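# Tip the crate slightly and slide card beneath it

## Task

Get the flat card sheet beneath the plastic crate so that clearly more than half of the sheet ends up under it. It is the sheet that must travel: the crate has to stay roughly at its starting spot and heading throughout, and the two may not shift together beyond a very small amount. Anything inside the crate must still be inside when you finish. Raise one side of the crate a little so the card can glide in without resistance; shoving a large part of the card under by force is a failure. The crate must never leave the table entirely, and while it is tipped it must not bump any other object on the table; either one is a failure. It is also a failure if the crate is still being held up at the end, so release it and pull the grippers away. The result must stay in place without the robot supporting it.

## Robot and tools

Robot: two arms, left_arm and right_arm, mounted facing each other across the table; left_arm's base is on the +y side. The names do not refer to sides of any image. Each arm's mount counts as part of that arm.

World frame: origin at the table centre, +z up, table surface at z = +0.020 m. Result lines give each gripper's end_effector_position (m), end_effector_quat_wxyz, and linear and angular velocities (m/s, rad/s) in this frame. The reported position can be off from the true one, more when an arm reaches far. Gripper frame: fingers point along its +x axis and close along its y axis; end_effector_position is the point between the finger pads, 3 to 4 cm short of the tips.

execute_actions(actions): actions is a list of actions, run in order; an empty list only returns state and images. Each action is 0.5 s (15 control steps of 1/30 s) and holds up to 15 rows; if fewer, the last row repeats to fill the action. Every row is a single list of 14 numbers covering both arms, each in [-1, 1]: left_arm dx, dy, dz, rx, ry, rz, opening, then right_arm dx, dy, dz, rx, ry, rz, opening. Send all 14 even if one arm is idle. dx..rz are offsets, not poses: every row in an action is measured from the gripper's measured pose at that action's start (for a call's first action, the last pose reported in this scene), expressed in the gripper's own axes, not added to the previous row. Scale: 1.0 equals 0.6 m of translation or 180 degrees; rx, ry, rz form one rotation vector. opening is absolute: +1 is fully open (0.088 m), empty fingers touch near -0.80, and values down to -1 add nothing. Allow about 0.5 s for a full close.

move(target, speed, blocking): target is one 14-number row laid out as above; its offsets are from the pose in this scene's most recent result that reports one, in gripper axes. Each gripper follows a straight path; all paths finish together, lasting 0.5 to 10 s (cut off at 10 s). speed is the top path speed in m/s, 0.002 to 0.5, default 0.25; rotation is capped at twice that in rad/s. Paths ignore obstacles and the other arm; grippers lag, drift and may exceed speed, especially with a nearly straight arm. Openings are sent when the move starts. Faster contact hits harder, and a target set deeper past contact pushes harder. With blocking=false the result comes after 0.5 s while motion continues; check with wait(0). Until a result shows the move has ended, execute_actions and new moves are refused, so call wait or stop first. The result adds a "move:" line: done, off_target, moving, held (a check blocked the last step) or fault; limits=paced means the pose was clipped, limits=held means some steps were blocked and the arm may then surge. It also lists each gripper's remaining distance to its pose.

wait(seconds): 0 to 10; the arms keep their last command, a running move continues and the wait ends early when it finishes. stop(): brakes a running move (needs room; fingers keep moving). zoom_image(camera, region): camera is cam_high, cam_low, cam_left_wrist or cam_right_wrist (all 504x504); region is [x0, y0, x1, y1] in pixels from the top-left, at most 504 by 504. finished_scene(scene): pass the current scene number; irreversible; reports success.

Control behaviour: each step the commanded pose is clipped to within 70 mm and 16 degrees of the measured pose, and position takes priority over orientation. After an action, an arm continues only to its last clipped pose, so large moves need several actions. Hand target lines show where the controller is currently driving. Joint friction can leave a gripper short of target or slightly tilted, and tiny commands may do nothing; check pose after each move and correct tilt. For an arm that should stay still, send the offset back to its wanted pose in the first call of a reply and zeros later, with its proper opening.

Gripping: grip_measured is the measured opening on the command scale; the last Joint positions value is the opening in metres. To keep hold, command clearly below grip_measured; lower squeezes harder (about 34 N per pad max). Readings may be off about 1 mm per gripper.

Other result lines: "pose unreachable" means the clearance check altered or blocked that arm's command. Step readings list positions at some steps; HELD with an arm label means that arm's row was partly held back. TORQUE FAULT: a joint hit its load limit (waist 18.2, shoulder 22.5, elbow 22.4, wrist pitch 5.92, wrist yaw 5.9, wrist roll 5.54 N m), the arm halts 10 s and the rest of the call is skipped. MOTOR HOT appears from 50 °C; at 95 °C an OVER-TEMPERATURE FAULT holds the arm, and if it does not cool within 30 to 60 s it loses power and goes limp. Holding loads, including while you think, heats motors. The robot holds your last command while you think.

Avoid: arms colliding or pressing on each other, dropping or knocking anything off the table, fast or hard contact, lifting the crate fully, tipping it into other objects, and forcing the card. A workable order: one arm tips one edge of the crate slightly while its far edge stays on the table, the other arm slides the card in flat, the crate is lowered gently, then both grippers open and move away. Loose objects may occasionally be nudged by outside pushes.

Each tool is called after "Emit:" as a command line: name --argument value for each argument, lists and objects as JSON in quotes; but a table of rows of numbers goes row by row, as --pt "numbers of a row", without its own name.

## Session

Emit:
execute_actions --actions '[]'

Scene clock: 0.00 s.
left_arm: end_effector_position=(+0.2843, +0.3959, +0.2882) grip_measured=+0.825 end_effector_quat_wxyz=(+0.894, +0.136, +0.423, -0.057) end_effector_velocity=(-0.003, +0.004, -0.002) end_effector_angular_velocity=(+0.024, +0.013, +0.001) | right_arm: end_effector_position=(-0.1767, -0.3550, +0.1397) grip_measured=+0.848 end_effector_quat_wxyz=(+0.812, -0.046, +0.524, +0.253) end_effector_velocity=(+0.002, -0.001, +0.000) end_effector_angular_velocity=(-0.012, -0.007, +0.003)
Joint positions: left_arm=[ 0.465  1.339  1.116 -0.793 -0.429 -0.279  0.079] | right_arm=[ 1.031  2.092  1.318 -0.987  0.472  2.376  0.081]
Joint velocities: left_arm=[ 0.002 -0.002 -0.002 -0.022 -0.007  0.007 -0.   ] | right_arm=[-0.002 -0.002 -0.002 -0.007 -0.007 -0.007 -0.   ]
Heat: left arm: hottest shoulder 29 °C (+0.0 °C/min); right arm: hottest shoulder 23 °C (+0.0 °C/min).
Hand target (left_arm): +0.284, +0.396, +0.288; +0.894, +0.136, +0.423, -0.057
Hand target (right_arm): -0.177, -0.355, +0.140; +0.812, -0.046, +0.524, +0.253
camera_calibration (this result's frames):
cam_left_wrist: T_world_to_cam=[[-0.203203, -0.970754, -0.127852, 0.484129], [-0.93197, 0.231797, -0.278751, 0.281401], [0.300234, 0.0625112, -0.951815, 0.242864], [0, 0, 0, 1]] pos_world=[0.287718, 0.38956, 0.371499]
cam_right_wrist: T_world_to_cam=[[0.428143, -0.890174, -0.155834, -0.214508], [-0.903637, -0.419493, -0.0863997, -0.271743], [0.0115395, 0.177809, -0.983997, 0.287927], [0, 0, 0, 1]] pos_world=[-0.157039, -0.35614, 0.226413]

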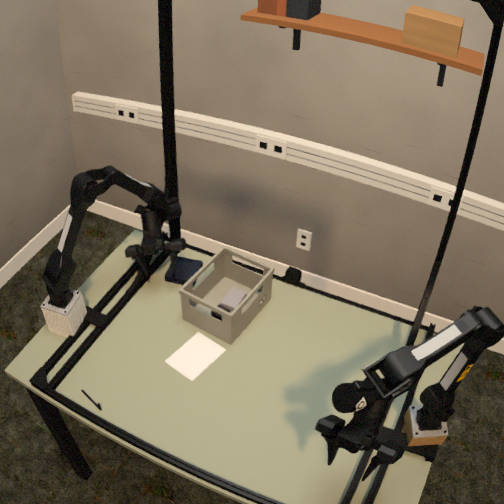

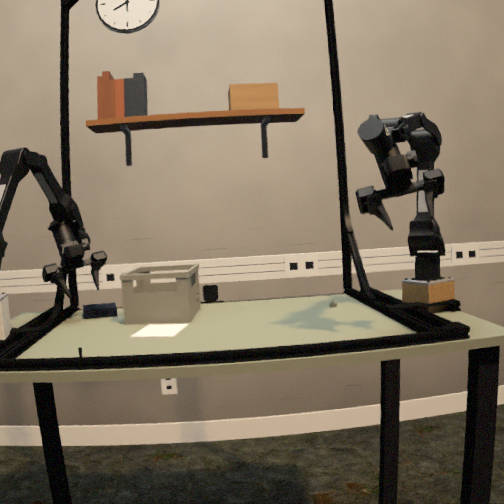

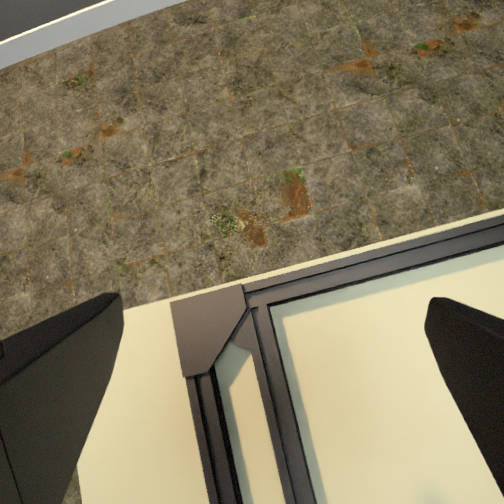

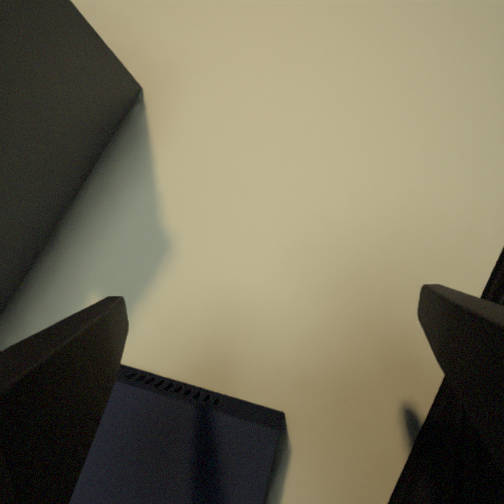

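Emit:
move --target '[-0.319,-0.843,-0.231,0.313,-0.081,-0.35,1,0.109,-0.225,0.458,0.21,0.307,-0.049,-1]' --speed 0.3

Scene clock: 11.17 s.
left_arm: end_effector_position=(-0.0510, -0.0466, +0.2624) grip_measured=+0.989 end_effector_quat_wxyz=(+0.617, +0.271, +0.249, -0.696) end_effector_velocity=(-0.000, +0.000, -0.007) end_effector_angular_velocity=(+0.017, -0.001, +0.008) | right_arm: end_effector_position=(+0.1359, -0.3568, +0.1793) grip_measured=-0.785 end_effector_quat_wxyz=(+0.479, +0.062, +0.875, -0.033) end_effector_velocity=(+0.001, -0.000, +0.002) end_effector_angular_velocity=(+0.006, +0.007, -0.008)
Joint positions: left_arm=[-0.484  2.272  2.069 -0.553  0.039  0.019  0.087] | right_arm=[-0.742  1.507  0.728 -1.053 -0.513  1.069  0.001]
Joint velocities: left_arm=[-0.002  0.012  0.002 -0.007 -0.007 -0.007  0.   ] | right_arm=[-0.012 -0.002  0.002 -0.007 -0.007 -0.007 -0.   ]
Heat: left arm: hottest shoulder 29 °C (+0.0 °C/min); right arm: hottest shoulder 25 °C (+10.7 °C/min).
Hand target (left_arm): -0.051, -0.050, +0.257; +0.614, +0.275, +0.250, -0.696
Hand target (right_arm): +0.137, -0.356, +0.179; +0.476, +0.060, +0.877, -0.033
Off the commanded pose (left_arm): 0.009 m, 1 deg.
Off the commanded pose (right_arm): 0.003 m, 1 deg.
move: off_target (left_arm)
camera_calibration (this result's frames):
cam_left_wrist: T_world_to_cam=[[-0.990858, 0.107313, 0.0817598, -0.0618117], [0.0635449, 0.905837, -0.418833, 0.183221], [-0.119007, -0.409809, -0.904375, 0.290808], [0, 0, 0, 1]] pos_world=[-0.0382812, -0.04016, 0.344792]
cam_right_wrist: T_world_to_cam=[[-0.128712, -0.99047, 0.0490173, -0.340595], [-0.573847, 0.114702, 0.81089, -0.00178758], [-0.808785, 0.0762429, -0.583142, 0.32696], [0, 0, 0, 1]] pos_world=[0.219576, -0.362072, 0.208809]

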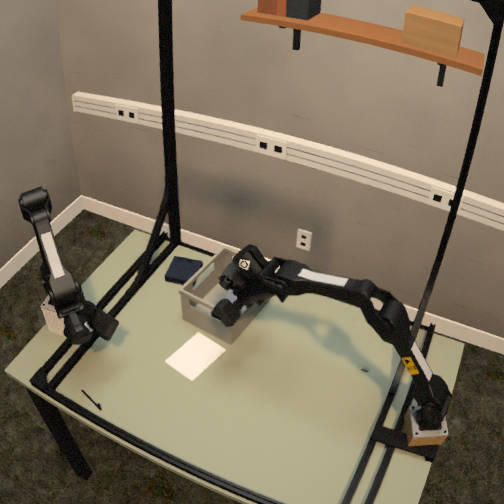

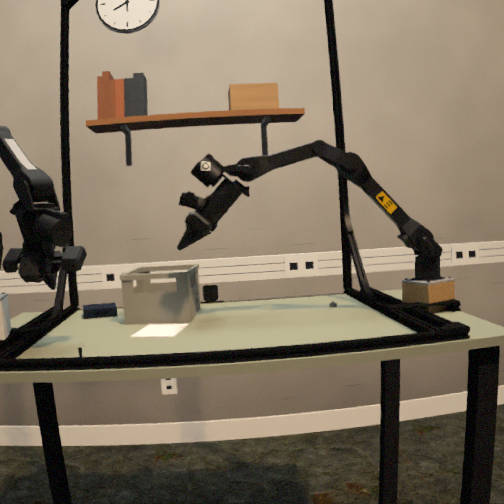

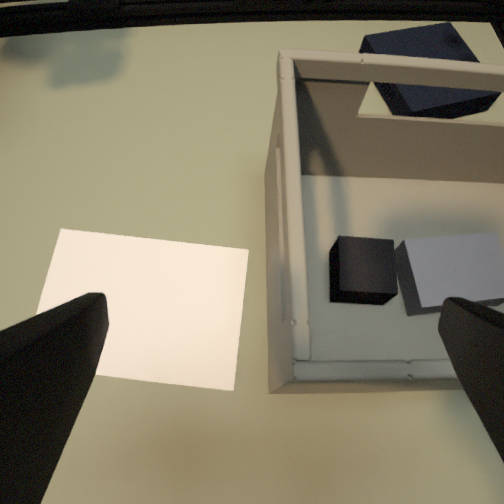

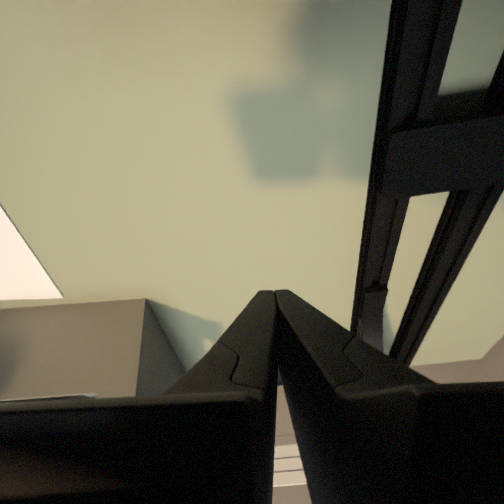

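Emit:
move --target '[0.122,-0.031,-0.044,-0.008,0,0.008,0.2,0.165,0.368,-0.009,0,0.01,0,-1]' --speed 0.15

Scene clock: 17.67 s.
left_arm: end_effector_position=(-0.0731, -0.0759, +0.1983) grip_measured=+0.200 end_effector_quat_wxyz=(+0.628, +0.267, +0.253, -0.686) end_effector_velocity=(+0.003, +0.001, -0.004) end_effector_angular_velocity=(+0.011, -0.012, +0.003) | right_arm: end_effector_position=(+0.1105, -0.1277, +0.1080) grip_measured=-0.785 end_effector_quat_wxyz=(+0.466, +0.068, +0.882, -0.019) end_effector_velocity=(-0.002, +0.001, +0.002) end_effector_angular_velocity=(+0.015, +0.020, +0.015)
Joint positions: left_arm=[-0.529  2.442  2.111 -0.422 -0.018 -0.032  0.049] | right_arm=[-0.387  2.291  1.482 -0.787 -0.6    1.474  0.001]
Joint velocities: left_arm=[ 0.002  0.002 -0.002 -0.007 -0.007  0.007  0.   ] | right_arm=[-0.002  0.002  0.007 -0.007 -0.022 -0.022 -0.   ]
Heat: left arm: hottest shoulder 30 °C (+3.4 °C/min); right arm: hottest shoulder 25 °C (+6.8 °C/min).
Hand target (left_arm): -0.075, -0.079, +0.193; +0.629, +0.266, +0.255, -0.685
Hand target (right_arm): +0.109, -0.129, +0.100; +0.464, +0.064, +0.883, -0.030
Off the commanded pose (left_arm): 0.006 m, 0 deg.
Off the commanded pose (right_arm): 0.009 m, 2 deg.
move: off_target (right_arm)
camera_calibration (this result's frames):
cam_left_wrist: T_world_to_cam=[[-0.993859, 0.0760372, 0.0803923, -0.0776652], [0.03535, 0.906613, -0.42048, 0.182599], [-0.104857, -0.415056, -0.903733, 0.218733], [0, 0, 0, 1]] pos_world=[-0.0607075, -0.0688546, 0.280699]
cam_right_wrist: T_world_to_cam=[[-0.12526, -0.991892, 0.0214605, -0.111078], [-0.552749, 0.0877334, 0.828717, 0.00756873], [-0.82388, 0.0919429, -0.559256, 0.24845], [0, 0, 0, 1]] pos_world=[0.194963, -0.133685, 0.135059]

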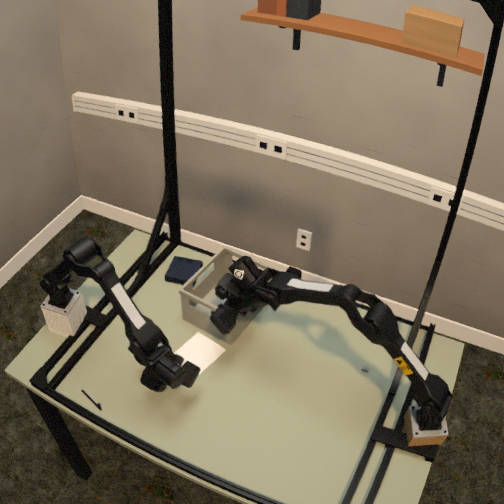

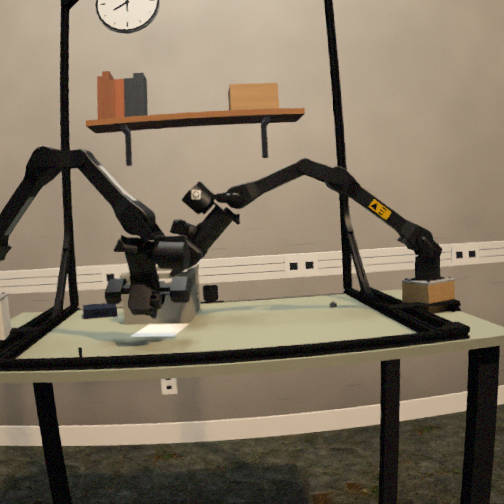

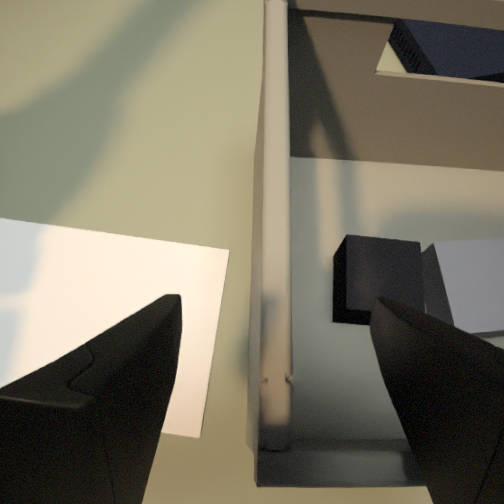

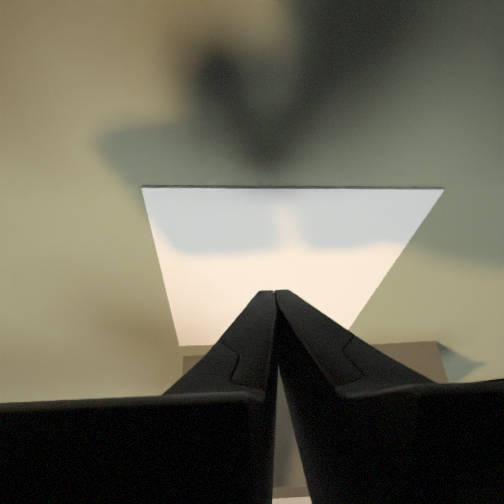

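Emit:
move --target '[0.047,0,-0.025,0,0,0,0.2,0.082,-0.025,0.012,0.008,0,-0.012,-1]' --speed 0.06

Emit:
execute_actions --actions '[[[0,0,0,0,0,0,-0.3,0.02,-0.015,0.014,0.008,0,-0.012,-1]],[[0,0,0,0,0,0,-1,0.02,-0.015,0.014,0.008,0,-0.012,-1]]]'

Scene clock: 25.00 s.
left_arm: end_effector_position=(-0.0743, -0.0848, +0.1861) grip_measured=+0.200 end_effector_quat_wxyz=(+0.631, +0.257, +0.245, -0.690) end_effector_velocity=(+0.003, -0.001, +0.002) end_effector_angular_velocity=(-0.007, +0.001, +0.013) | right_arm: end_effector_position=(+0.0885, -0.1321, +0.0733) grip_measured=-0.785 end_effector_quat_wxyz=(+0.466, +0.063, +0.882, -0.024) end_effector_velocity=(-0.000, -0.002, +0.001) end_effector_angular_velocity=(-0.002, +0.008, +0.004)
Joint positions: left_arm=[-0.529  2.479  2.111 -0.359 -0.016 -0.033  0.049] | right_arm=[-0.335  2.345  1.413 -0.644 -0.601  1.532  0.001]
Joint velocities: left_arm=[ 0.002 -0.002 -0.002  0.007 -0.007 -0.007  0.   ] | right_arm=[-0.002 -0.002 -0.002 -0.007 -0.007 -0.007 -0.   ]
Heat: left arm: hottest shoulder 31 °C (+4.8 °C/min); right arm: hottest shoulder 26 °C (+7.2 °C/min).
Hand target (left_arm): -0.074, -0.085, +0.168; +0.628, +0.267, +0.253, -0.686
Hand target (right_arm): +0.087, -0.138, +0.063; +0.465, +0.057, +0.883, -0.039
Off the commanded pose (left_arm): 0.018 m, 2 deg.
Off the commanded pose (right_arm): 0.012 m, 2 deg.
move: off_target (left_arm, right_arm)
camera_calibration (this result's frames):
cam_left_wrist: T_world_to_cam=[[-0.993364, 0.0787277, 0.08385, -0.0775409], [0.0334456, 0.895241, -0.444325, 0.188962], [-0.110047, -0.438572, -0.891933, 0.199289], [0, 0, 0, 1]] pos_world=[-0.0614152, -0.0756596, 0.268215]
cam_right_wrist: T_world_to_cam=[[-0.121192, -0.992034, 0.0343783, -0.118709], [-0.551361, 0.0960761, 0.828716, 0.0255011], [-0.825417, 0.0814793, -0.558612, 0.210021], [0, 0, 0, 1]] pos_world=[0.173029, -0.137326, 0.100268]

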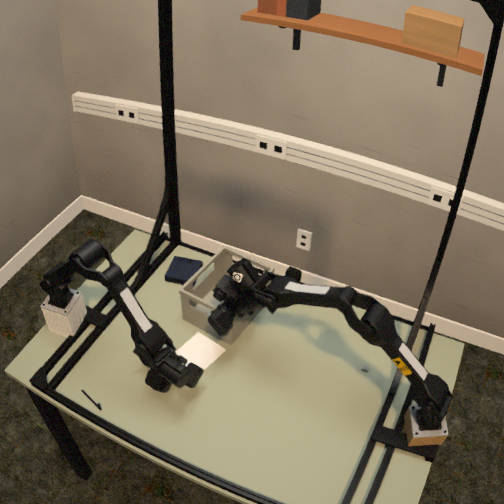

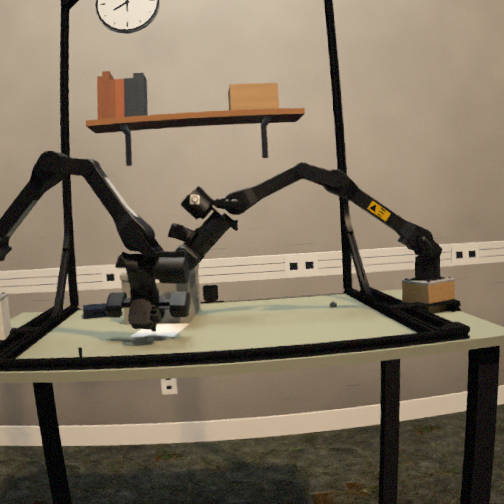

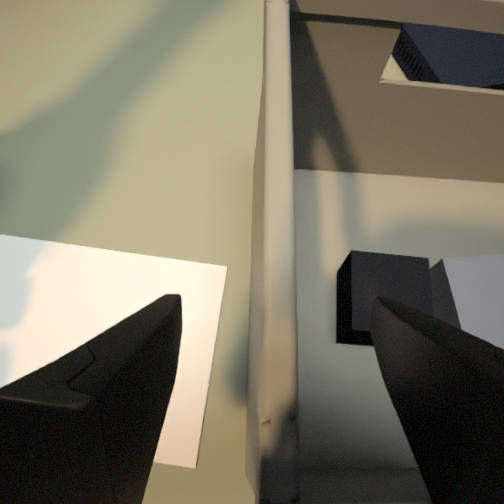

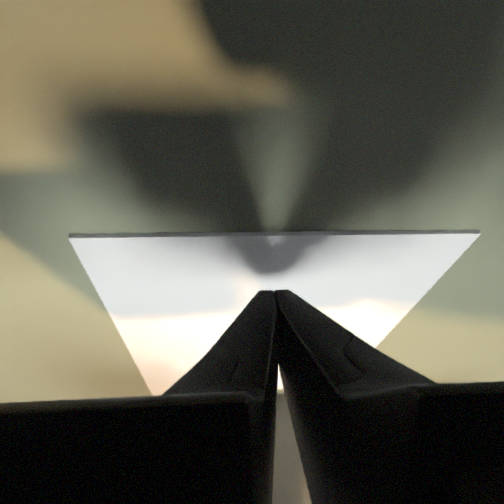

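Scene clock: 26.00 s.
left_arm: end_effector_position=(-0.0740, -0.0852, +0.1866) grip_measured=-0.626 end_effector_quat_wxyz=(+0.631, +0.255, +0.246, -0.690) end_effector_velocity=(-0.002, +0.004, -0.003) end_effector_angular_velocity=(+0.023, +0.008, -0.003) | right_arm: end_effector_position=(+0.0876, -0.1370, +0.0643) grip_measured=-0.785 end_effector_quat_wxyz=(+0.464, +0.056, +0.883, -0.037) end_effector_velocity=(-0.000, -0.002, +0.004) end_effector_angular_velocity=(-0.007, +0.009, +0.003)
Joint positions: left_arm=[-0.528  2.479  2.112 -0.357 -0.014 -0.037  0.008] | right_arm=[-0.335  2.369  1.413 -0.649 -0.601  1.532  0.001]
Joint velocities: left_arm=[-0.002 -0.002 -0.002 -0.022  0.007 -0.007 -0.   ] | right_arm=[-0.002 -0.007  0.002 -0.022 -0.007 -0.007 -0.   ]
Heat: left arm: hottest shoulder 32 °C (+6.9 °C/min); right arm: hottest shoulder 26 °C (+6.9 °C/min).
Hand target (left_arm): -0.081, -0.085, +0.187; +0.628, +0.254, +0.245, -0.694
Hand target (right_arm): +0.087, -0.144, +0.054; +0.464, +0.048, +0.883, -0.051
Off the commanded pose (left_arm): 0.007 m, 1 deg.
Off the commanded pose (right_arm): 0.013 m, 2 deg.
Step readings (end_effector_position; steps 1 to 15: 1st action; 16 to 30: 2nd action):
0: left_arm (-0.0743, -0.0848, +0.1861) | right_arm (+0.0885, -0.1321, +0.0733)
1: left_arm (-0.0746, -0.0849, +0.1863) | right_arm (+0.0885, -0.1323, +0.0728)
2: left_arm (-0.0761, -0.0851, +0.1867) | right_arm (+0.0884, -0.1324, +0.0724)
4: left_arm (-0.0791, -0.0850, +0.1870) | right_arm (+0.0883, -0.1332, +0.0708)
8: left_arm (-0.0815, -0.0848, +0.1872) | right_arm (+0.0881, -0.1346, +0.0684)
15: left_arm (-0.0810, -0.0849, +0.1872) | right_arm (+0.0880, -0.1348, +0.0681)
16: left_arm (-0.0801, -0.0850, +0.1872) | right_arm (+0.0880, -0.1352, +0.0675)
17: left_arm (-0.0777, -0.0850, +0.1869) | right_arm (+0.0879, -0.1354, +0.0671)
19: left_arm (-0.0743, -0.0851, +0.1865) | right_arm (+0.0878, -0.1362, +0.0657)
23: left_arm (-0.0740, -0.0852, +0.1866) | right_arm (+0.0876, -0.1370, +0.0643)
30: end_effector_position above
camera_calibration (this result's frames):
cam_left_wrist: T_world_to_cam=[[-0.993183, 0.0770053, 0.0875071, -0.0781503], [0.0300412, 0.894454, -0.44615, 0.189517], [-0.112627, -0.44048, -0.89067, 0.198977], [0, 0, 0, 1]] pos_world=[-0.0609007, -0.0758511, 0.268615]
cam_right_wrist: T_world_to_cam=[[-0.120937, -0.990642, 0.0632724, -0.125082], [-0.546766, 0.119677, 0.828688, 0.0357031], [-0.828505, 0.0656237, -0.556123, 0.20261], [0, 0, 0, 1]] pos_world=[0.172258, -0.14148, 0.0910037]

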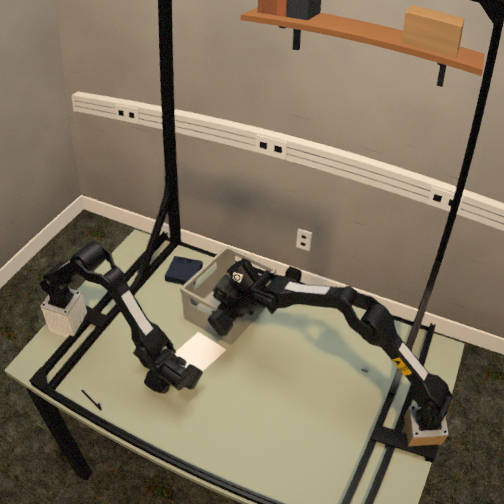

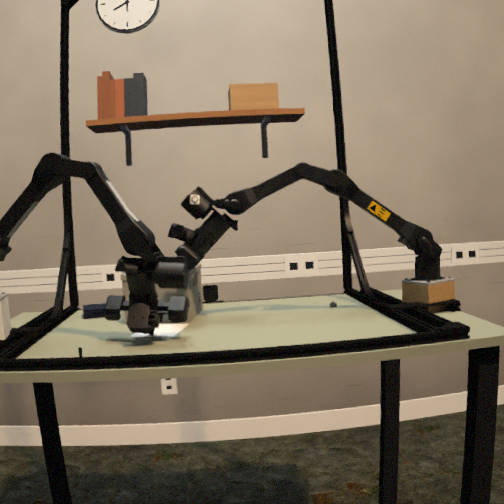

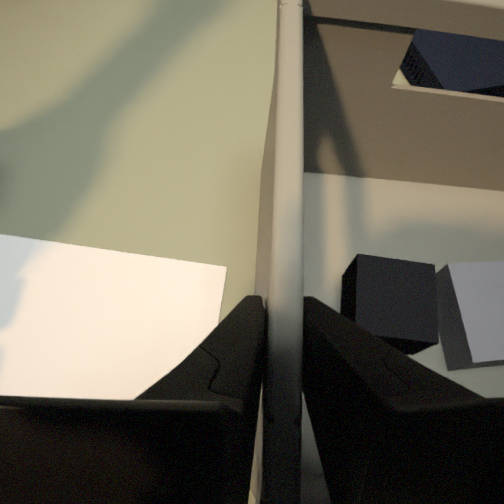

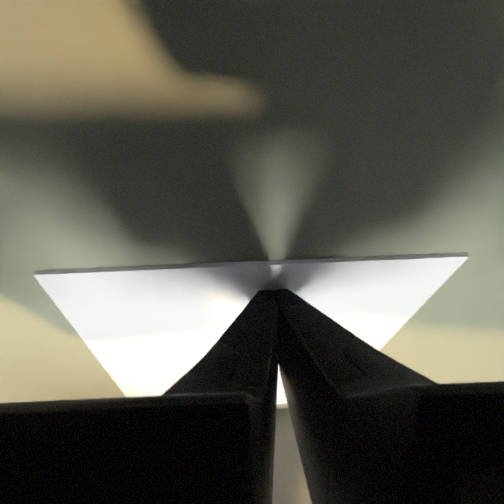

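Emit:
execute_actions --actions '[[[-0.02,-0.005,0.035,0.012,-0.012,0.01,-1,0.012,0.008,-0.014,0,0,0,-1]],[[-0.03,-0.006,0.05,0.012,-0.02,0.01,-1,0.022,-0.008,0.012,0.006,0,-0.008,-1]]]'

Emit:
zoom_image --camera "cam_low" --region '[70, 240, 230, 360]'

Scene clock: 30.00 s.
left_arm: end_effector_position=(-0.0783, -0.0850, +0.1960) grip_measured=-0.634 end_effector_quat_wxyz=(+0.638, +0.278, +0.223, -0.683) end_effector_velocity=(-0.000, +0.001, +0.001) end_effector_angular_velocity=(+0.002, -0.011, -0.002) | right_arm: end_effector_position=(+0.0772, -0.1313, +0.0640) grip_measured=-0.785 end_effector_quat_wxyz=(+0.463, +0.056, +0.884, -0.032) end_effector_velocity=(-0.000, -0.002, +0.001) end_effector_angular_velocity=(-0.002, +0.008, +0.003)
Joint positions: left_arm=[-0.548  2.478  2.15  -0.399 -0.071  0.004  0.008] | right_arm=[-0.308  2.376  1.424 -0.631 -0.604  1.559  0.001]
Joint velocities: left_arm=[-0.002 -0.002  0.002 -0.007 -0.007  0.007 -0.   ] | right_arm=[-0.002 -0.002 -0.002 -0.007 -0.007 -0.007 -0.   ]
Heat: left arm: hottest shoulder 33 °C (+8.0 °C/min); right arm: hottest shoulder 26 °C (+6.0 °C/min).
Hand target (left_arm): -0.081, -0.090, +0.227; +0.647, +0.262, +0.195, -0.689
Hand target (right_arm): +0.075, -0.137, +0.052; +0.464, +0.049, +0.883, -0.047
Off the commanded pose (left_arm): 0.031 m, 4 deg.
Off the commanded pose (right_arm): 0.014 m, 2 deg.
Step readings (end_effector_position; steps 1 to 15: 1st action; 16 to 30: 2nd action):
0: left_arm (-0.0743, -0.0852, +0.1868) | right_arm (+0.0875, -0.1373, +0.0641)
1: left_arm (-0.0741, -0.0854, +0.1878) | right_arm (+0.0873, -0.1369, +0.0643)
2: left_arm (-0.0744, -0.0857, +0.1891) | right_arm (+0.0862, -0.1362, +0.0645)
4: left_arm (-0.0750, -0.0858, +0.1907) | right_arm (+0.0825, -0.1339, +0.0653)
8: left_arm (-0.0757, -0.0856, +0.1920) | right_arm (+0.0778, -0.1321, +0.0660)
15: left_arm (-0.0763, -0.0852, +0.1922) | right_arm (+0.0775, -0.1316, +0.0662)
16: left_arm (-0.0766, -0.0854, +0.1932) | right_arm (+0.0776, -0.1314, +0.0659)
17: left_arm (-0.0769, -0.0852, +0.1938) | right_arm (+0.0776, -0.1311, +0.0655)
19: left_arm (-0.0774, -0.0851, +0.1946) | right_arm (+0.0774, -0.1311, +0.0643)
23: left_arm (-0.0781, -0.0850, +0.1955) | right_arm (+0.0773, -0.1313, +0.0641)
30: end_effector_position above
camera_calibration (this result's frames):
cam_left_wrist: T_world_to_cam=[[-0.996469, 0.0815984, 0.0197589, -0.0698039], [0.0642555, 0.892693, -0.446061, 0.196181], [-0.0540365, -0.443216, -0.894784, 0.212139], [0, 0, 0, 1]] pos_world=[-0.0706999, -0.0754101, 0.278707]
cam_right_wrist: T_world_to_cam=[[-0.115872, -0.991693, 0.0558416, -0.120687], [-0.546187, 0.110574, 0.830333, 0.0282957], [-0.82961, 0.0657127, -0.554463, 0.193459], [0, 0, 0, 1]] pos_world=[0.161966, -0.135526, 0.0905103]

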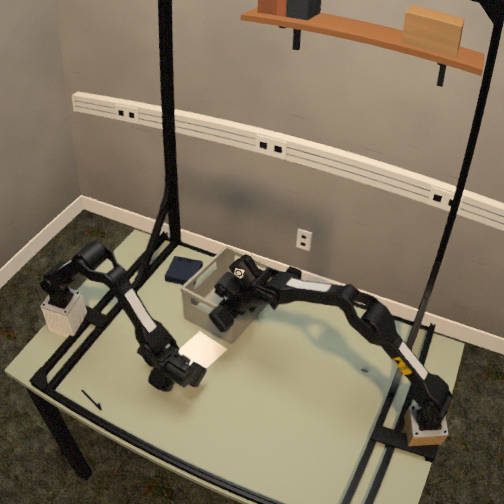

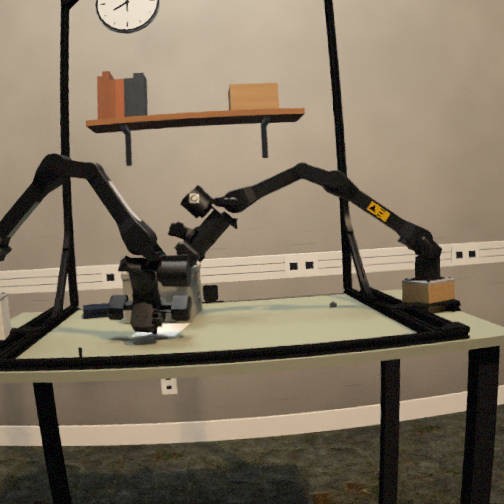

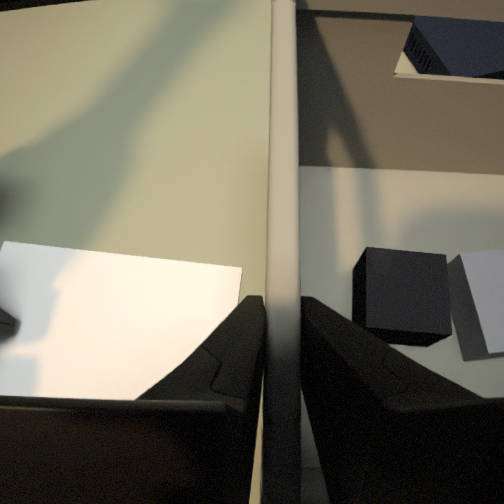

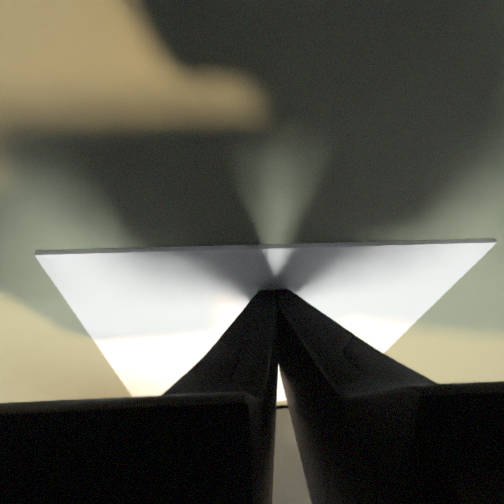

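Region (70, 240, 230, 360) of cam_low's 504x504 image, scaled by 3.150, with more detail than that image has; it fills the top 378 rows of this view, and the rest is white.

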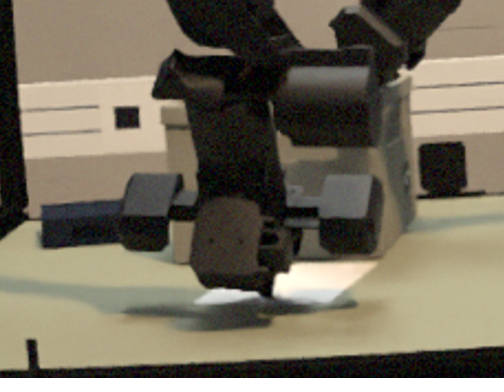

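Thicker card; lift more, and shift the sheet toward -y meanwhile.

Emit:
execute_actions --actions '[[[-0.04,-0.004,0.068,0.005,-0.028,0.004,-1,0.018,-0.028,0.014,0.008,0,-0.011,-1]],[[-0.042,-0.004,0.072,0.005,-0.028,0.004,-1,0.018,-0.028,0.014,0.008,0,-0.011,-1]],[[-0.042,-0.004,0.072,0,-0.028,0,-1,0.018,-0.028,0.014,0.008,0,-0.011,-1]]]'

Emit:
zoom_image --camera "cam_low" --region '[70, 240, 230, 360]'

Scene clock: 34.47 s.
left_arm: end_effector_position=(-0.0908, -0.0833, +0.2218) grip_measured=-0.645 end_effector_quat_wxyz=(+0.634, +0.295, +0.207, -0.684) end_effector_velocity=(-0.000, +0.000, +0.003) end_effector_angular_velocity=(-0.003, +0.001, +0.008) | right_arm: end_effector_position=(+0.0731, -0.1430, +0.0593) grip_measured=-0.785 end_effector_quat_wxyz=(+0.439, +0.061, +0.896, -0.034) end_effector_velocity=(-0.002, -0.003, +0.002) end_effector_angular_velocity=(-0.004, +0.023, +0.003)
Joint positions: left_arm=[-0.575  2.48   2.258 -0.513 -0.101  0.031  0.007] | right_arm=[-0.319  2.365  1.35  -0.57  -0.659  1.559  0.001]
Joint velocities: left_arm=[-0.002 -0.002  0.007 -0.007 -0.007 -0.007  0.   ] | right_arm=[-0.002 -0.002 -0.007 -0.007 -0.022 -0.007 -0.   ]
Heat: left arm: hottest shoulder 36 °C (+12.2 °C/min); right arm: hottest shoulder 27 °C (+7.0 °C/min).
Hand target (left_arm): -0.092, -0.091, +0.261; +0.647, +0.258, +0.182, -0.694
Hand target (right_arm): +0.072, -0.157, +0.047; +0.446, +0.049, +0.892, -0.053
Off the commanded pose (left_arm): 0.041 m, 5 deg.
Off the commanded pose (right_arm): 0.019 m, 3 deg.
Step readings (end_effector_position; steps 1 to 15: 1st action; 16 to 30: 2nd action; 31 to 45: 3rd action):
0: left_arm (-0.0779, -0.0848, +0.1962) | right_arm (+0.0771, -0.1311, +0.0638)
1: left_arm (-0.0781, -0.0849, +0.1971) | right_arm (+0.0769, -0.1318, +0.0631)
2: left_arm (-0.0782, -0.0851, +0.1982) | right_arm (+0.0765, -0.1330, +0.0622)
4: left_arm (-0.0791, -0.0851, +0.1997) | right_arm (+0.0757, -0.1348, +0.0614)
8: left_arm (-0.0798, -0.0851, +0.2013) | right_arm (+0.0755, -0.1358, +0.0609)
15: left_arm (-0.0802, -0.0850, +0.2019) | right_arm (+0.0753, -0.1362, +0.0610)
16: left_arm (-0.0802, -0.0853, +0.2034) | right_arm (+0.0753, -0.1368, +0.0605)
17: left_arm (-0.0807, -0.0855, +0.2057) | right_arm (+0.0751, -0.1374, +0.0604)
19: left_arm (-0.0827, -0.0850, +0.2080) | right_arm (+0.0744, -0.1390, +0.0601)
23: left_arm (-0.0851, -0.0847, +0.2113) | right_arm (+0.0742, -0.1397, +0.0600)
30: left_arm (-0.0854, -0.0847, +0.2125) | right_arm (+0.0742, -0.1398, +0.0600)
31: left_arm (-0.0857, -0.0849, +0.2142) | right_arm (+0.0742, -0.1401, +0.0597)
32: left_arm (-0.0864, -0.0847, +0.2161) | right_arm (+0.0739, -0.1407, +0.0598)
34: left_arm (-0.0888, -0.0834, +0.2183) | right_arm (+0.0733, -0.1422, +0.0594)
38: left_arm (-0.0905, -0.0834, +0.2214) | right_arm (+0.0731, -0.1428, +0.0593)
45: end_effector_position above
camera_calibration (this result's frames):
cam_left_wrist: T_world_to_cam=[[-0.994372, 0.103753, -0.0214494, -0.071688], [0.102578, 0.892172, -0.439895, 0.209064], [-0.0265039, -0.439619, -0.897793, 0.238699], [0, 0, 0, 1]] pos_world=[-0.0864036, -0.0741471, 0.304731]
cam_right_wrist: T_world_to_cam=[[-0.124399, -0.99059, 0.0570654, -0.131818], [-0.498966, 0.112164, 0.859332, 0.0263191], [-0.857646, 0.0784262, -0.508224, 0.189277], [0, 0, 0, 1]] pos_world=[0.159067, -0.148374, 0.0811004]

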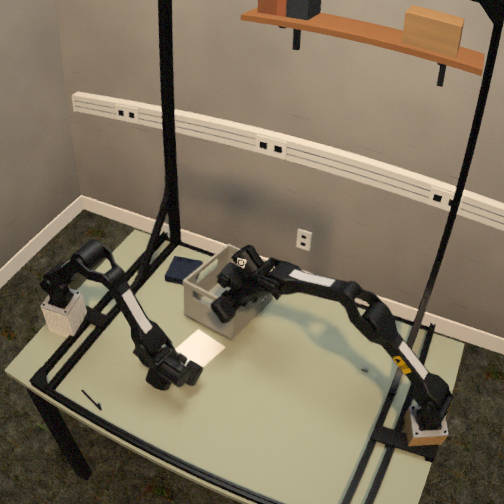

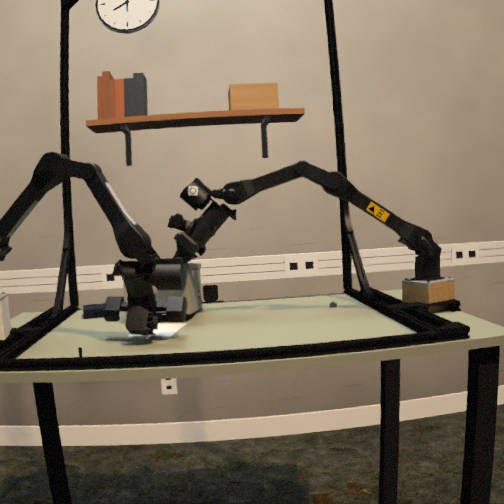

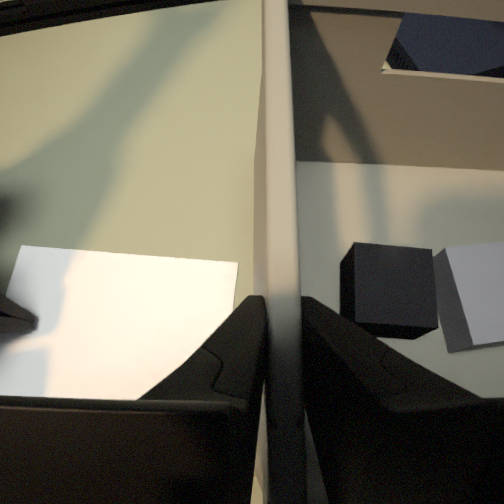

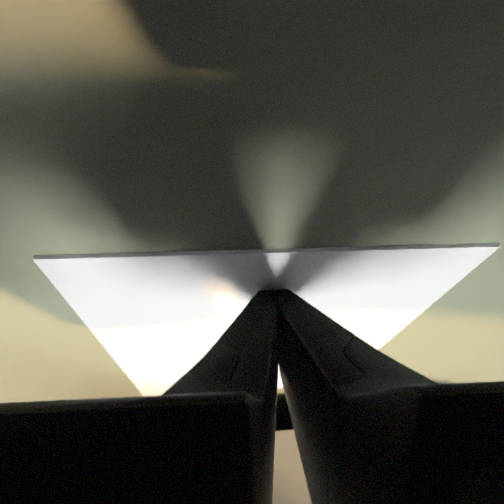

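Region (70, 240, 230, 360) of cam_low's 504x504 image, scaled by 3.150, with more detail than that image has; it fills the top 378 rows of this view, and the rest is white.

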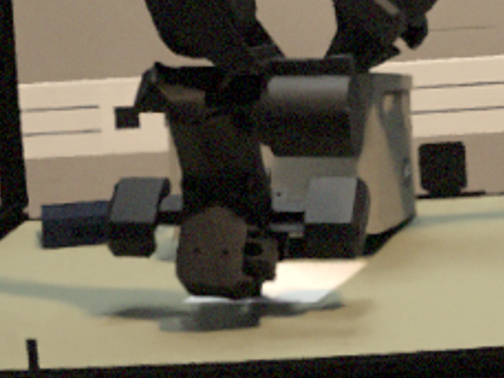

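Emit:
execute_actions --actions '[[[-0.03,0,0.043,0,-0.02,0,-1,0.04,-0.032,-0.016,0.011,-0.005,-0.014,-1]],[[-0.03,0,0.043,0,-0.02,0,-1,0.04,-0.032,-0.016,0.011,-0.005,-0.014,-1]],[[-0.03,0,0.043,0,-0.02,0,-1,0.04,-0.032,-0.016,0.011,-0.005,-0.014,-1]],[[-0.03,0,0.043,0,-0.02,0,-1,0.04,-0.032,-0.016,0.011,-0.005,-0.014,-1]]]'

Scene clock: 39.60 s.
left_arm: end_effector_position=(-0.0918, -0.0819, +0.2198) grip_measured=-0.646 end_effector_quat_wxyz=(+0.634, +0.300, +0.209, -0.681) end_effector_velocity=(+0.002, +0.004, -0.003) end_effector_angular_velocity=(+0.019, -0.013, +0.019) | right_arm: end_effector_position=(-0.0199, -0.1596, +0.0590) grip_measured=-0.785 end_effector_quat_wxyz=(+0.422, +0.051, +0.903, -0.062) end_effector_velocity=(+0.000, +0.000, +0.002) end_effector_angular_velocity=(+0.002, +0.007, +0.004)
Joint positions: left_arm=[-0.578  2.481  2.259 -0.523 -0.107  0.032  0.007] | right_arm=[-0.088  2.317  1.229 -0.364 -0.685  1.864  0.001]
Joint velocities: left_arm=[-0.002 -0.002 -0.002 -0.022 -0.022 -0.007  0.   ] | right_arm=[-0.002 -0.002  0.002 -0.007 -0.007 -0.007 -0.   ]
Heat: left arm: hottest shoulder 39 °C (+15.2 °C/min); right arm: hottest shoulder 27 °C (+6.1 °C/min).
Hand target (left_arm): -0.095, -0.085, +0.251; +0.640, +0.278, +0.189, -0.691
Hand target (right_arm): -0.021, -0.171, +0.048; +0.432, +0.042, +0.897, -0.079
Off the commanded pose (left_arm): 0.032 m, 4 deg.
Off the commanded pose (right_arm): 0.016 m, 3 deg.
Step readings (end_effector_position; steps 1 to 15: 1st action; 16 to 30: 2nd action; 31 to 45: 3rd action; 46 to 60: 4th action):
0: left_arm (-0.0908, -0.0834, +0.2213) | right_arm (+0.0729, -0.1432, +0.0594)
1: left_arm (-0.0908, -0.0832, +0.2212) | right_arm (+0.0723, -0.1433, +0.0593)
2: left_arm (-0.0908, -0.0832, +0.2212) | right_arm (+0.0698, -0.1439, +0.0592)
4: left_arm (-0.0911, -0.0829, +0.2209) | right_arm (+0.0620, -0.1455, +0.0592)
8: left_arm (-0.0912, -0.0827, +0.2207) | right_arm (+0.0519, -0.1468, +0.0591)
15: left_arm (-0.0912, -0.0826, +0.2206) | right_arm (+0.0512, -0.1468, +0.0591)
16: left_arm (-0.0912, -0.0826, +0.2206) | right_arm (+0.0503, -0.1467, +0.0591)
17: left_arm (-0.0914, -0.0825, +0.2206) | right_arm (+0.0474, -0.1471, +0.0592)
19: left_arm (-0.0915, -0.0824, +0.2205) | right_arm (+0.0386, -0.1488, +0.0592)
23: left_arm (-0.0916, -0.0823, +0.2204) | right_arm (+0.0288, -0.1506, +0.0591)
30: left_arm (-0.0916, -0.0823, +0.2203) | right_arm (+0.0285, -0.1507, +0.0590)
31: left_arm (-0.0915, -0.0823, +0.2203) | right_arm (+0.0274, -0.1506, +0.0590)
32: left_arm (-0.0915, -0.0822, +0.2203) | right_arm (+0.0243, -0.1509, +0.0592)
34: left_arm (-0.0917, -0.0821, +0.2200) | right_arm (+0.0152, -0.1526, +0.0592)
38: left_arm (-0.0918, -0.0821, +0.2199) | right_arm (+0.0051, -0.1548, +0.0590)
45: left_arm (-0.0918, -0.0820, +0.2199) | right_arm (+0.0047, -0.1549, +0.0590)
46: left_arm (-0.0918, -0.0820, +0.2199) | right_arm (+0.0037, -0.1548, +0.0591)
47: left_arm (-0.0918, -0.0820, +0.2199) | right_arm (+0.0006, -0.1550, +0.0591)
49: left_arm (-0.0919, -0.0819, +0.2198) | right_arm (-0.0087, -0.1570, +0.0592)
53: left_arm (-0.0918, -0.0819, +0.2198) | right_arm (-0.0194, -0.1597, +0.0590)
60: end_effector_position above
camera_calibration (this result's frames):
cam_left_wrist: T_world_to_cam=[[-0.994312, 0.103165, -0.026473, -0.0718764], [0.104474, 0.896381, -0.430797, 0.205498], [-0.0207131, -0.431112, -0.902061, 0.239685], [0, 0, 0, 1]] pos_world=[-0.0879721, -0.0734586, 0.302835]
cam_right_wrist: T_world_to_cam=[[-0.12593, -0.98502, 0.117803, -0.16261], [-0.463407, 0.163405, 0.870949, -0.00979808], [-0.877152, 0.0550879, -0.477043, 0.104813], [0, 0, 0, 1]] pos_world=[0.0669187, -0.164347, 0.0776896]

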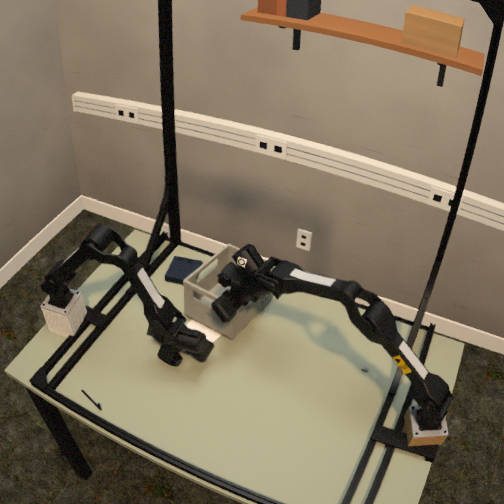

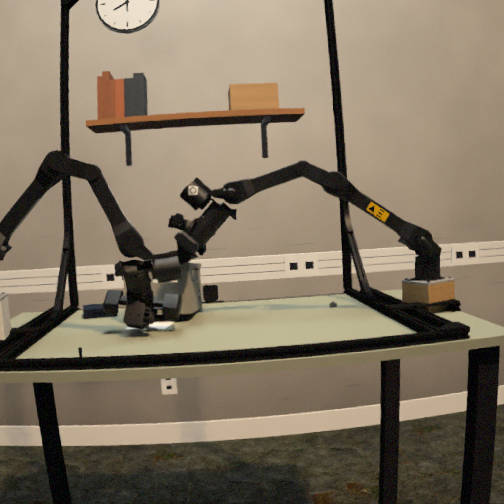

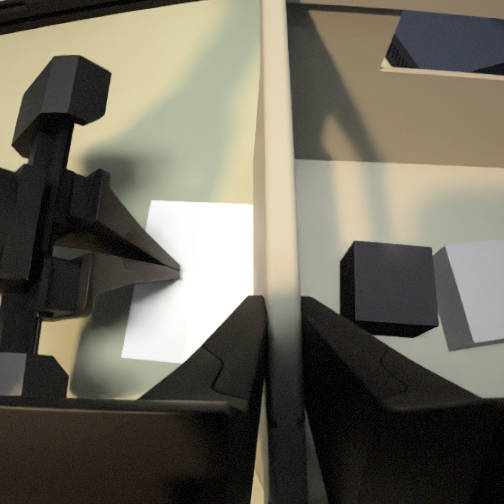

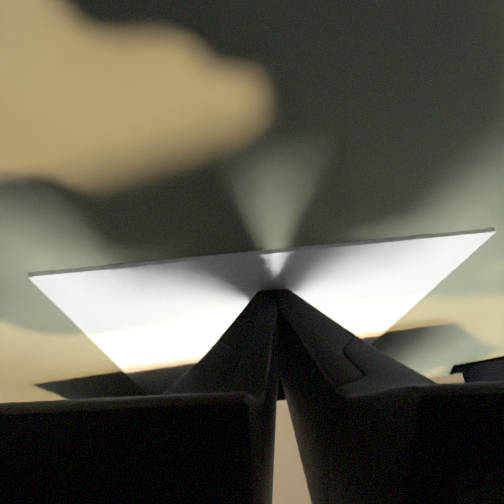

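Emit:
execute_actions --actions '[[[-0.03,0,0.045,0,-0.02,0,-1,0.034,-0.013,-0.008,0.006,-0.005,-0.008,-1]],[[-0.03,0,0.045,0,-0.02,0,-1,0.034,-0.013,-0.008,0.006,-0.005,-0.008,-1]]]'

Emit:
zoom_image --camera "cam_high" --region '[110, 220, 290, 400]'

Scene clock: 44.90 s.
left_arm: end_effector_position=(-0.0917, -0.0808, +0.2197) grip_measured=-0.646 end_effector_quat_wxyz=(+0.633, +0.303, +0.211, -0.680) end_effector_velocity=(-0.003, +0.002, -0.001) end_effector_angular_velocity=(+0.006, -0.001, +0.003) | right_arm: end_effector_position=(-0.0548, -0.1594, +0.0613) grip_measured=-0.785 end_effector_quat_wxyz=(+0.418, +0.047, +0.905, -0.060) end_effector_velocity=(+0.003, -0.004, -0.001) end_effector_angular_velocity=(-0.025, -0.011, -0.009)
Joint positions: left_arm=[-0.579  2.482  2.264 -0.535 -0.109  0.031  0.007] | right_arm=[ 0.001  2.316  1.231 -0.298 -0.682  1.969  0.001]
Joint velocities: left_arm=[-0.007 -0.002 -0.002 -0.007 -0.007 -0.007  0.   ] | right_arm=[-0.002 -0.002 -0.002 -0.022  0.007  0.007 -0.   ]
Heat: left arm: hottest shoulder 41 °C (+16.0 °C/min); right arm: hottest shoulder 28 °C (+6.7 °C/min).
Hand target (left_arm): -0.095, -0.085, +0.251; +0.640, +0.280, +0.190, -0.690
Hand target (right_arm): -0.055, -0.166, +0.049; +0.425, +0.042, +0.901, -0.075
Off the commanded pose (left_arm): 0.032 m, 4 deg.
Off the commanded pose (right_arm): 0.014 m, 2 deg.
Step readings (end_effector_position; steps 1 to 15: 1st action; 16 to 30: 2nd action):
0: left_arm (-0.0917, -0.0816, +0.2193) | right_arm (-0.0205, -0.1596, +0.0593)
1: left_arm (-0.0917, -0.0816, +0.2193) | right_arm (-0.0212, -0.1592, +0.0594)
2: left_arm (-0.0917, -0.0815, +0.2192) | right_arm (-0.0234, -0.1586, +0.0596)
4: left_arm (-0.0917, -0.0814, +0.2191) | right_arm (-0.0295, -0.1583, +0.0598)
8: left_arm (-0.0916, -0.0814, +0.2193) | right_arm (-0.0367, -0.1592, +0.0602)
15: left_arm (-0.0916, -0.0813, +0.2193) | right_arm (-0.0370, -0.1591, +0.0602)
16: left_arm (-0.0918, -0.0812, +0.2194) | right_arm (-0.0377, -0.1585, +0.0603)
17: left_arm (-0.0918, -0.0812, +0.2196) | right_arm (-0.0403, -0.1580, +0.0605)
19: left_arm (-0.0917, -0.0809, +0.2195) | right_arm (-0.0469, -0.1580, +0.0609)
23: left_arm (-0.0917, -0.0808, +0.2196) | right_arm (-0.0545, -0.1595, +0.0613)
30: end_effector_position above
camera_calibration (this result's frames):
cam_left_wrist: T_world_to_cam=[[-0.994361, 0.102364, -0.0276958, -0.0716275], [0.104415, 0.899469, -0.424326, 0.203351], [-0.0185244, -0.424826, -0.905086, 0.241451], [0, 0, 0, 1]] pos_world=[-0.0879837, -0.0730012, 0.302837]
cam_right_wrist: T_world_to_cam=[[-0.117535, -0.986052, 0.117842, -0.166774], [-0.456494, 0.159031, 0.875398, -0.0285851], [-0.881929, 0.0490958, -0.468819, 0.07351], [0, 0, 0, 1]] pos_world=[0.0321798, -0.163511, 0.0791392]

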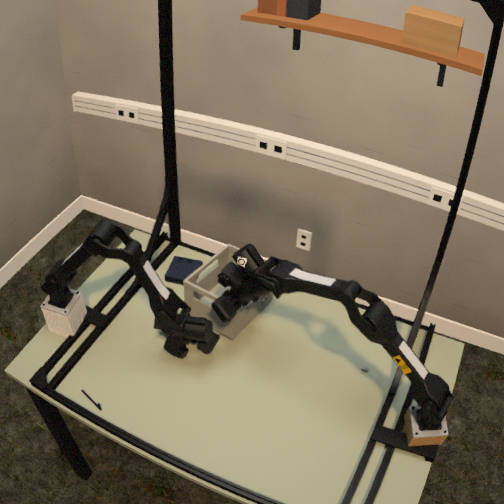

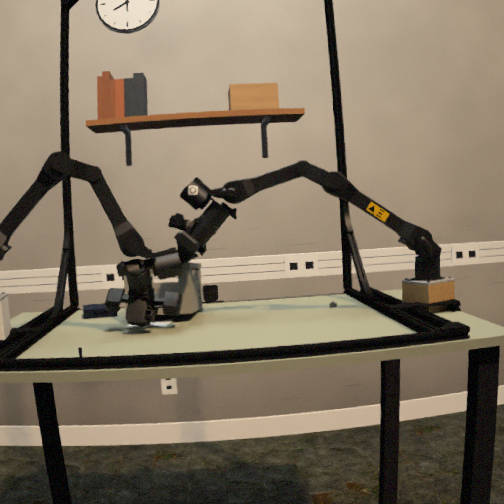

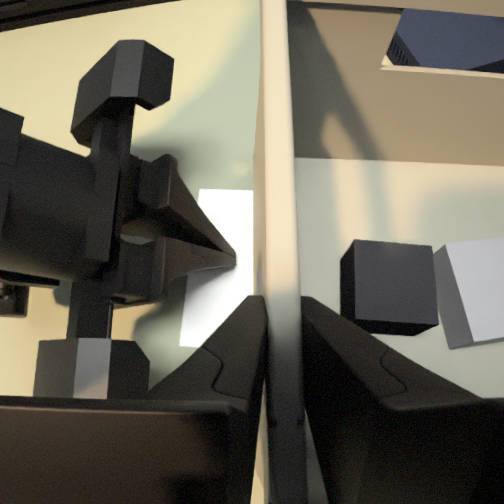

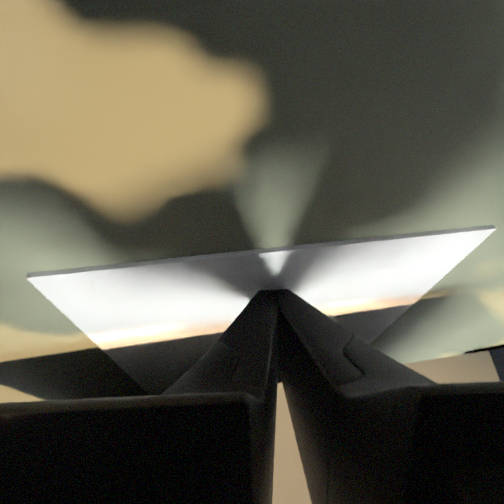

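Region (110, 220, 290, 400) of cam_high's 504x504 image, scaled by 2.800, with more detail than that image has.

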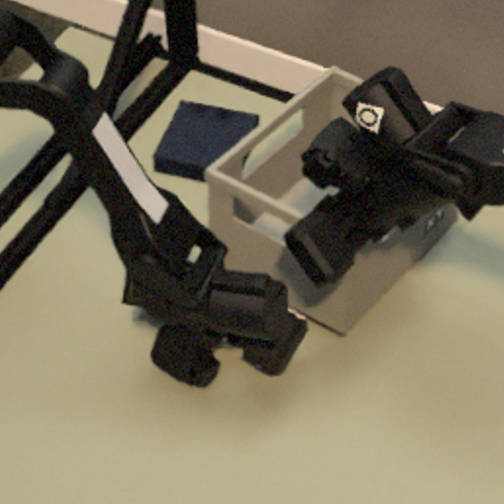

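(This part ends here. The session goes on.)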